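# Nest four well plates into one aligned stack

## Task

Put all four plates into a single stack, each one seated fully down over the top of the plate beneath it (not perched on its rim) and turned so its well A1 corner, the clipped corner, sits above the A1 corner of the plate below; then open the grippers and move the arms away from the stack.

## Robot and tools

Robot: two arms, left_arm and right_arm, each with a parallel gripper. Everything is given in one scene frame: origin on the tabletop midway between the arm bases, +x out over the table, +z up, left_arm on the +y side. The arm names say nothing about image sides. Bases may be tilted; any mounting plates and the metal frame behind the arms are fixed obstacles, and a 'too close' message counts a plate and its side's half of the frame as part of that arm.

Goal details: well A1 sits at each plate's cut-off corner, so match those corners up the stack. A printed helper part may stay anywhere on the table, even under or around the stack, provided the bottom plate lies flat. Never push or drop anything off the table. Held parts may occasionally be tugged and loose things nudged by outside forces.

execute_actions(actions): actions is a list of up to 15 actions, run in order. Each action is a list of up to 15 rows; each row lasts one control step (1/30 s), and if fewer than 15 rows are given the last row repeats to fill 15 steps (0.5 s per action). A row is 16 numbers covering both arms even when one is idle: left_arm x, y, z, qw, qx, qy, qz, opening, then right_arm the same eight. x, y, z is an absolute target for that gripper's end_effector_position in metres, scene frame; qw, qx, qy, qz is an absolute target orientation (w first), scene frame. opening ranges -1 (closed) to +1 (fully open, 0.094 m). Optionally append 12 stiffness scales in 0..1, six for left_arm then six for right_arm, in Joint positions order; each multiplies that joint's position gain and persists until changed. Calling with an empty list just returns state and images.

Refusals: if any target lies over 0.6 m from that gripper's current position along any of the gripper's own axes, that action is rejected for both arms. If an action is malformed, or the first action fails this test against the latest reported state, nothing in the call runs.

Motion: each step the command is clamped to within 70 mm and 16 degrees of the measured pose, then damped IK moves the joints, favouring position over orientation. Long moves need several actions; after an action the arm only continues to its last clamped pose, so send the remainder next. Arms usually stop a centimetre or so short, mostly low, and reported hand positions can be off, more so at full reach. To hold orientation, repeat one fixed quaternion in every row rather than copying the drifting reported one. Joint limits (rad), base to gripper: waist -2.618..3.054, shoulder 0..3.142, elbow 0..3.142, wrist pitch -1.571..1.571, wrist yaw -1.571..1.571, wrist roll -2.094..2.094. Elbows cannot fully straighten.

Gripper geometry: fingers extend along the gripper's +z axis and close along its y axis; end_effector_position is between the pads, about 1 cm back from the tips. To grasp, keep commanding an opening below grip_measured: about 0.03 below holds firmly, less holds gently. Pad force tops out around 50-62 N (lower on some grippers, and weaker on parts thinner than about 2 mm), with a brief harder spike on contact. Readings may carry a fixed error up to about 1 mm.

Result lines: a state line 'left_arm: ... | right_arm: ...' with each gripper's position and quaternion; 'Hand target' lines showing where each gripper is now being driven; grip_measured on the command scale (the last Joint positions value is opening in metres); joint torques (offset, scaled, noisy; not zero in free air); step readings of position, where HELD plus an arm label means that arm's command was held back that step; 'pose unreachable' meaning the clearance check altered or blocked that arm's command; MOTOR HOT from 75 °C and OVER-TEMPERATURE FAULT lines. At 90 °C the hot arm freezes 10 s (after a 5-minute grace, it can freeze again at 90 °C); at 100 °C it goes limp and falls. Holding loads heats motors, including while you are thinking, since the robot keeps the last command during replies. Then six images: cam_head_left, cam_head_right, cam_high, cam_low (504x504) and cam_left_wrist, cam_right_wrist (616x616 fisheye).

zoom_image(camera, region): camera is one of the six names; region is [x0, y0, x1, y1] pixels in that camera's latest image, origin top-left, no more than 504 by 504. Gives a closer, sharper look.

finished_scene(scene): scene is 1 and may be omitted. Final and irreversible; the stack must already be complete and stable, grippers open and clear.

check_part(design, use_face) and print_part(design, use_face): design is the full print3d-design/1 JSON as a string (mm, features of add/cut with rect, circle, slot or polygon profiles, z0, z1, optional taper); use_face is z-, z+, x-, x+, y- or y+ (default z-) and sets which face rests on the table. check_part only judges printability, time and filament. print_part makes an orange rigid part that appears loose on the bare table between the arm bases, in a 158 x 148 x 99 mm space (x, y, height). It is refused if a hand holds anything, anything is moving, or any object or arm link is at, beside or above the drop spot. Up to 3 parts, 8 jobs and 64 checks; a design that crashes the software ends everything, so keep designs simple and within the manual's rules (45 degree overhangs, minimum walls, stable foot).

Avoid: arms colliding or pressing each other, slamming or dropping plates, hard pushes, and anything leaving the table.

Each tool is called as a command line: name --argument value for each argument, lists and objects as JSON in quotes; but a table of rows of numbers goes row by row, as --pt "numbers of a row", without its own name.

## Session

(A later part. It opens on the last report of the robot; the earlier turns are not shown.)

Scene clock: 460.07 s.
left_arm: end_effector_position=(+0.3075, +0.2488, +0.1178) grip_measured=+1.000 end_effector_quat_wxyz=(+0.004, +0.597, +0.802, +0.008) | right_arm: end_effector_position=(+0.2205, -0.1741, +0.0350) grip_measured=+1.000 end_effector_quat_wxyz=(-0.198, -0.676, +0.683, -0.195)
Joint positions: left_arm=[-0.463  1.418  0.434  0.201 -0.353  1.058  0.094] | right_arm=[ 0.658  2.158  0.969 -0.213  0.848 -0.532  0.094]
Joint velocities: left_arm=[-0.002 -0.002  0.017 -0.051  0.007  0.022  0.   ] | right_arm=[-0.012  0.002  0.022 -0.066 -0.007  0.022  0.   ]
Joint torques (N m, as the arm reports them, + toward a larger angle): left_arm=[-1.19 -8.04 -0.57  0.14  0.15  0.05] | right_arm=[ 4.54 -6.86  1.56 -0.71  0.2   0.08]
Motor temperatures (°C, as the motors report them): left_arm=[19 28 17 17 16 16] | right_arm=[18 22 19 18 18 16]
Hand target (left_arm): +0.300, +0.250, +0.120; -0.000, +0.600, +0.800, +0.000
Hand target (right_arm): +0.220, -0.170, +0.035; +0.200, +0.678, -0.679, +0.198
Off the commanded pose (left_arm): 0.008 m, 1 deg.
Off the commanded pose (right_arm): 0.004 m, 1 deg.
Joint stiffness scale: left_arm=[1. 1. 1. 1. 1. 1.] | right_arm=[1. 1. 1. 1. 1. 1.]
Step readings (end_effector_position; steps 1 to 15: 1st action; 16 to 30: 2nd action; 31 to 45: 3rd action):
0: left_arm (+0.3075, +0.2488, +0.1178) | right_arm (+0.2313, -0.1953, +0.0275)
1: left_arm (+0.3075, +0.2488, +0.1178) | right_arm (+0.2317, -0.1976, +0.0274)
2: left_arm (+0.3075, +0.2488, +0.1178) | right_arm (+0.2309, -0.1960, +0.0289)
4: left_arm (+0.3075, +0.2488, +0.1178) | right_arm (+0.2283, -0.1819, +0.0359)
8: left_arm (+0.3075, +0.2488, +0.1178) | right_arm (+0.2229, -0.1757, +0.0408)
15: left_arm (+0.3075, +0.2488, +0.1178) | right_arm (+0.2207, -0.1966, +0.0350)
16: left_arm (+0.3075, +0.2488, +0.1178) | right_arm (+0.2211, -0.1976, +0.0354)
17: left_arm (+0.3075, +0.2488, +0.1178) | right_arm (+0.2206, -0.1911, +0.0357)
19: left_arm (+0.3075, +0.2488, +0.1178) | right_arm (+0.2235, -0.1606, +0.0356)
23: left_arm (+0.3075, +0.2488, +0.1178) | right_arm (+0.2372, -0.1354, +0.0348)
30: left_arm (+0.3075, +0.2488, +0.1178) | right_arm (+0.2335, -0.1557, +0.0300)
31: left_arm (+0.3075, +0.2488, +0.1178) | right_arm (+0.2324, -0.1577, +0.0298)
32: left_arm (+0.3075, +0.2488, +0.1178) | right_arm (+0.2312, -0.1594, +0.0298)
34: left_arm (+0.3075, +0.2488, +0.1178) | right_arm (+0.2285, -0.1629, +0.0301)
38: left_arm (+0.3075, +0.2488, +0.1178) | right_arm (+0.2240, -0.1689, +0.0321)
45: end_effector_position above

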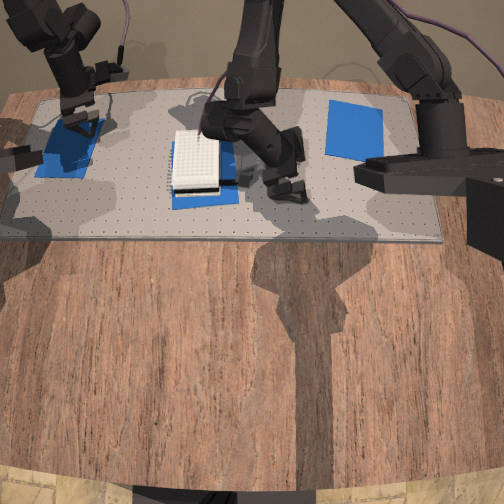

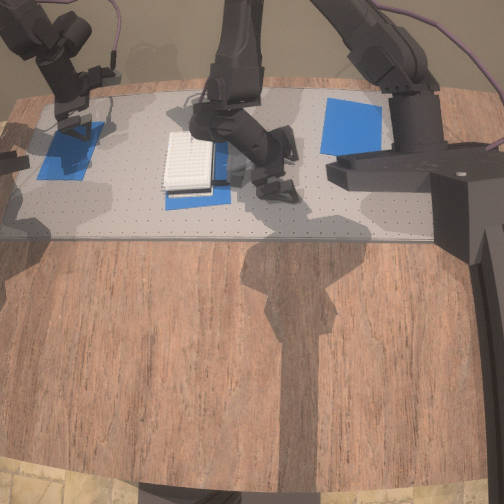

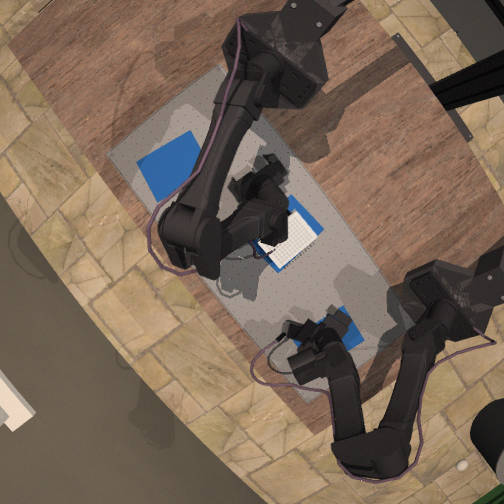

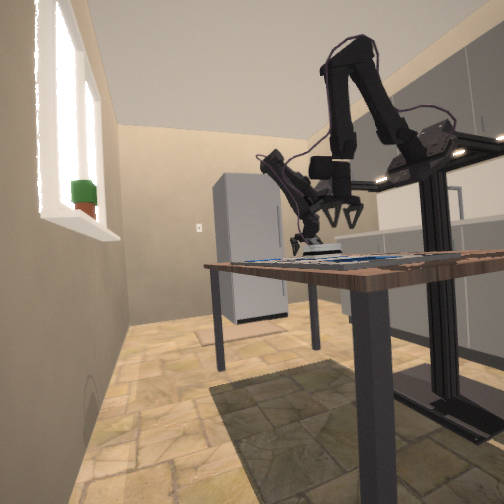

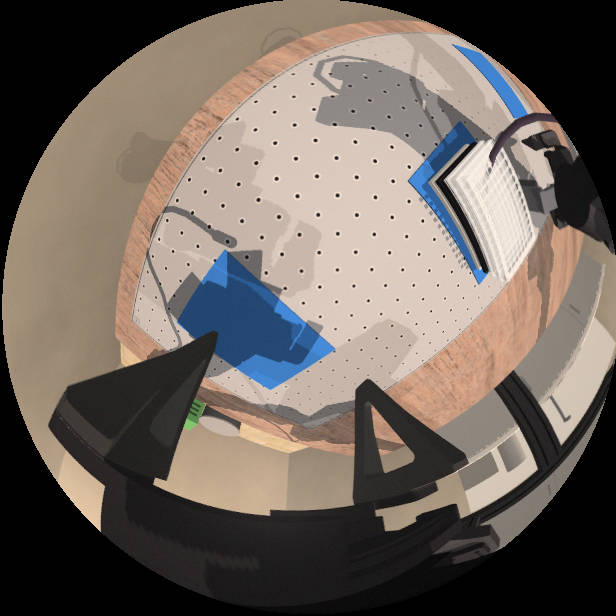

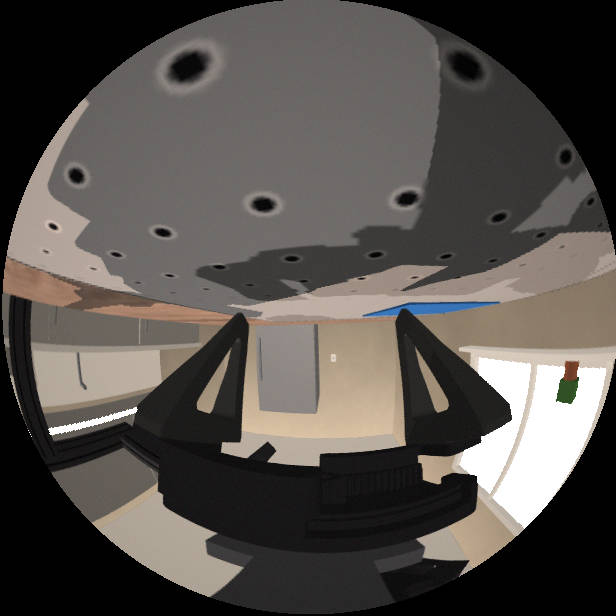

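Oops, the camera bumped the stack; it moved as a whole. Retreat and inspect.

execute_actions --actions '[[[0.3,0.25,0.12,0,0.6,0.8,0,1,0.22,-0.23,0.04,-0.2,-0.68,0.68,-0.2,1]],[[0.3,0.25,0.12,0,0.6,0.8,0,1,0.24,-0.25,0.07,0,-0.707,0.707,0,1]],[[0.3,0.25,0.12,0,0.6,0.8,0,1,0.24,-0.23,0.06,0.15,-0.69,0.69,0.15,1]],[[0.3,0.25,0.12,0,0.6,0.8,0,1,0.24,-0.2,0.04,0.27,-0.65,0.65,0.27,1]],[[0.3,0.25,0.12,0,0.6,0.8,0,1,0.24,-0.2,0.04,0.27,-0.65,0.65,0.27,1]]]'

zoom_image --camera "cam_head_left" --region '[150,120,240,215]'

zoom_image --camera "cam_right_wrist" --region '[150,0,500,200]'

Scene clock: 471.53 s.
left_arm: end_effector_position=(+0.3075, +0.2488, +0.1178) grip_measured=+1.000 end_effector_quat_wxyz=(+0.004, +0.597, +0.802, +0.008) | right_arm: end_effector_position=(+0.2369, -0.2021, +0.0413) grip_measured=+1.000 end_effector_quat_wxyz=(-0.259, +0.653, -0.660, -0.267)
Joint positions: left_arm=[-0.463  1.418  0.434  0.201 -0.353  1.058  0.094] | right_arm=[-0.186  2.239  0.468  1.098 -0.891 -1.446  0.094]
Joint velocities: left_arm=[-0.017 -0.017  0.007 -0.022 -0.095 -0.051  0.   ] | right_arm=[-0.002  0.007  0.007  0.022 -0.022  0.095  0.   ]
Joint torques (N m, as the arm reports them, + toward a larger angle): left_arm=[-1.2  -8.04 -0.57  0.14  0.15  0.05] | right_arm=[-0.8  -4.88 -2.09  0.59 -0.58  0.  ]
Motor temperatures (°C, as the motors report them): left_arm=[19 28 17 17 16 16] | right_arm=[19 23 19 18 18 16]
Hand target (left_arm): +0.300, +0.250, +0.120; -0.000, +0.600, +0.800, +0.000
Hand target (right_arm): +0.240, -0.200, +0.040; -0.271, +0.653, -0.653, -0.271
Off the commanded pose (left_arm): 0.008 m, 1 deg.
Off the commanded pose (right_arm): 0.004 m, 2 deg.
Joint stiffness scale: left_arm=[1. 1. 1. 1. 1. 1.] | right_arm=[1. 1. 1. 1. 1. 1.]
Step readings (end_effector_position; steps 1 to 15: 1st action; 16 to 30: 2nd action; 31 to 45: 3rd action; 46 to 60: 4th action; 61 to 75: 5th action):
0: left_arm (+0.3075, +0.2488, +0.1178) | right_arm (+0.2195, -0.1758, +0.0362)
1: left_arm (+0.3075, +0.2488, +0.1178) | right_arm (+0.2194, -0.1789, +0.0355)
2: left_arm (+0.3075, +0.2488, +0.1178) | right_arm (+0.2191, -0.1874, +0.0368)
4: left_arm (+0.3075, +0.2488, +0.1178) | right_arm (+0.2162, -0.2163, +0.0413)
8: left_arm (+0.3075, +0.2488, +0.1178) | right_arm (+0.2105, -0.2442, +0.0434)
15: left_arm (+0.3075, +0.2488, +0.1178) | right_arm (+0.2189, -0.2349, +0.0374)
16: left_arm (+0.3075, +0.2488, +0.1178) | right_arm (+0.2202, -0.2340, +0.0389)
17: left_arm (+0.3075, +0.2488, +0.1178) | right_arm (+0.2218, -0.2385, +0.0476)
19: left_arm (+0.3075, +0.2488, +0.1178) | right_arm (+0.2310, -0.2544, +0.0673)
23: left_arm (+0.3075, +0.2488, +0.1178) | right_arm (+0.2425, -0.2678, +0.0793)
30: left_arm (+0.3075, +0.2488, +0.1178) | right_arm (+0.2334, -0.2705, +0.0746)
31: left_arm (+0.3075, +0.2488, +0.1178) | right_arm (+0.2337, -0.2685, +0.0736)
32: left_arm (+0.3075, +0.2488, +0.1178) | right_arm (+0.2344, -0.2635, +0.0719)
34: left_arm (+0.3075, +0.2488, +0.1178) | right_arm (+0.2398, -0.2524, +0.0685)
38: left_arm (+0.3075, +0.2488, +0.1178) | right_arm (+0.2493, -0.2489, +0.0606)
45: left_arm (+0.3075, +0.2488, +0.1178) | right_arm (+0.2462, -0.2500, +0.0529)
46: left_arm (+0.3075, +0.2488, +0.1178) | right_arm (+0.2438, -0.2456, +0.0516)
47: left_arm (+0.3075, +0.2488, +0.1178) | right_arm (+0.2402, -0.2385, +0.0486)
49: left_arm (+0.3075, +0.2488, +0.1178) | right_arm (+0.2315, -0.2266, +0.0421)
53: left_arm (+0.3075, +0.2488, +0.1178) | right_arm (+0.2256, -0.2189, +0.0346)
60: left_arm (+0.3075, +0.2488, +0.1178) | right_arm (+0.2313, -0.2092, +0.0361)
61: left_arm (+0.3075, +0.2488, +0.1178) | right_arm (+0.2322, -0.2077, +0.0370)
62: left_arm (+0.3075, +0.2488, +0.1178) | right_arm (+0.2329, -0.2065, +0.0378)
64: left_arm (+0.3075, +0.2488, +0.1178) | right_arm (+0.2347, -0.2048, +0.0390)
68: left_arm (+0.3075, +0.2488, +0.1178) | right_arm (+0.2363, -0.2030, +0.0404)
75: end_effector_position above

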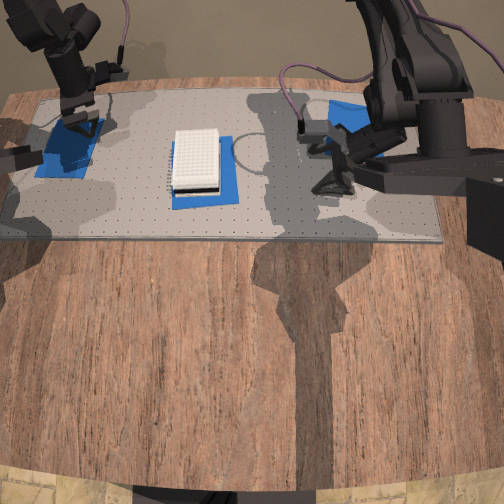

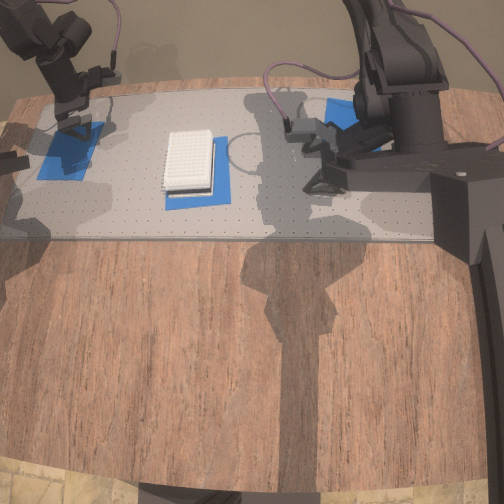

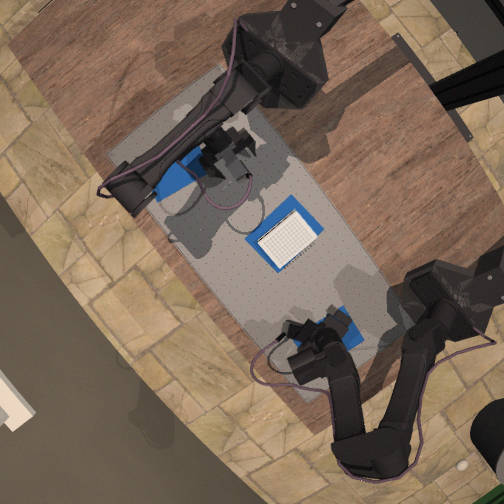

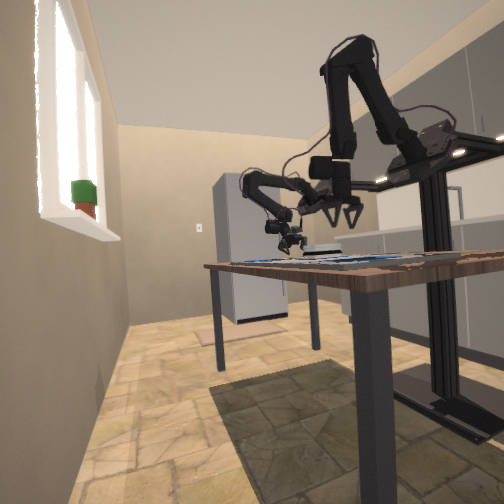

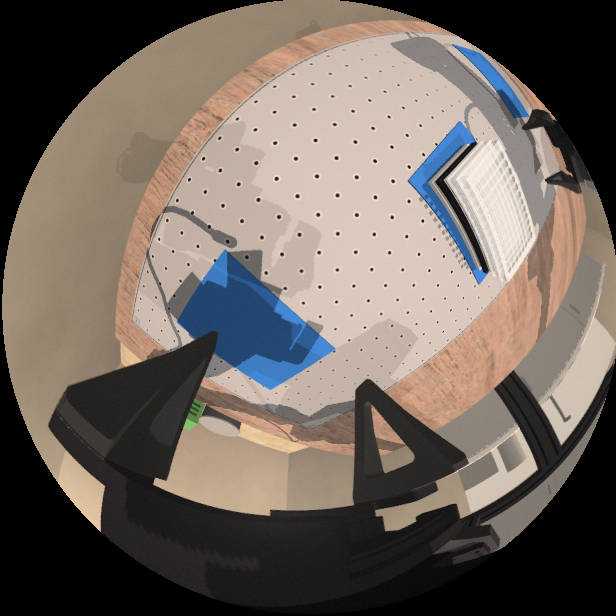

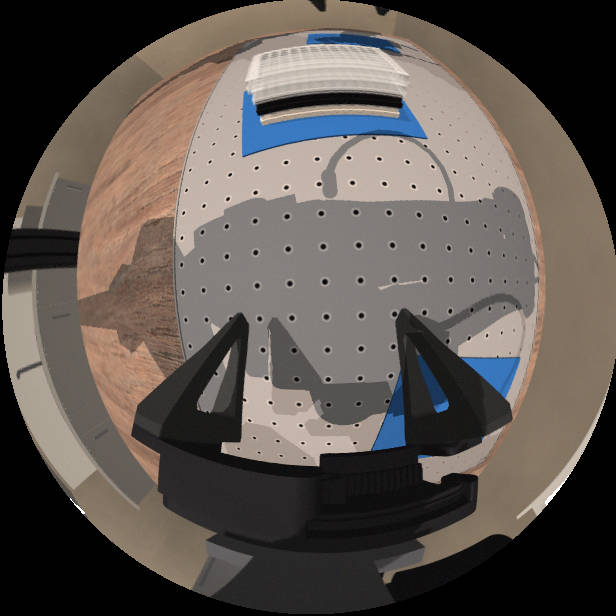

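Region (150, 120, 240, 215) of cam_head_left's 504x504 image, scaled by 5.305, with more detail than that image has; it fills the left 477 columns of this view, and the rest is white.

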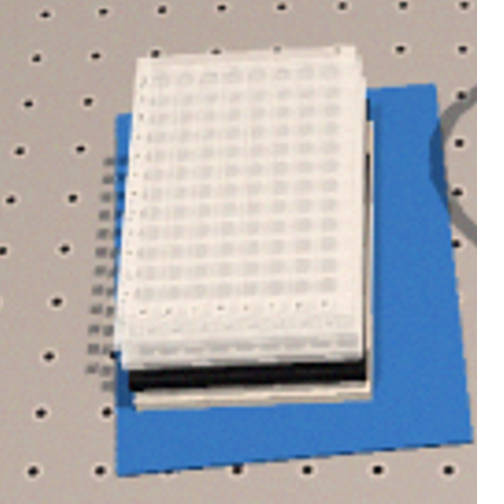

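Region (150, 0, 500, 200) of cam_right_wrist's 616x616 image, scaled by 1.440, with more detail than that image has; it fills the top 288 rows of this view, and the rest is white.

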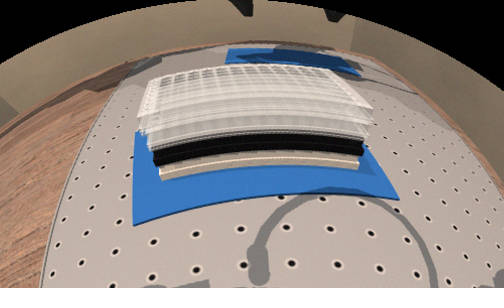

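Pushed from the top, the whole stack slid and rotated together, so it is interlocked.

finished_scene

The scene is finished: the task was done.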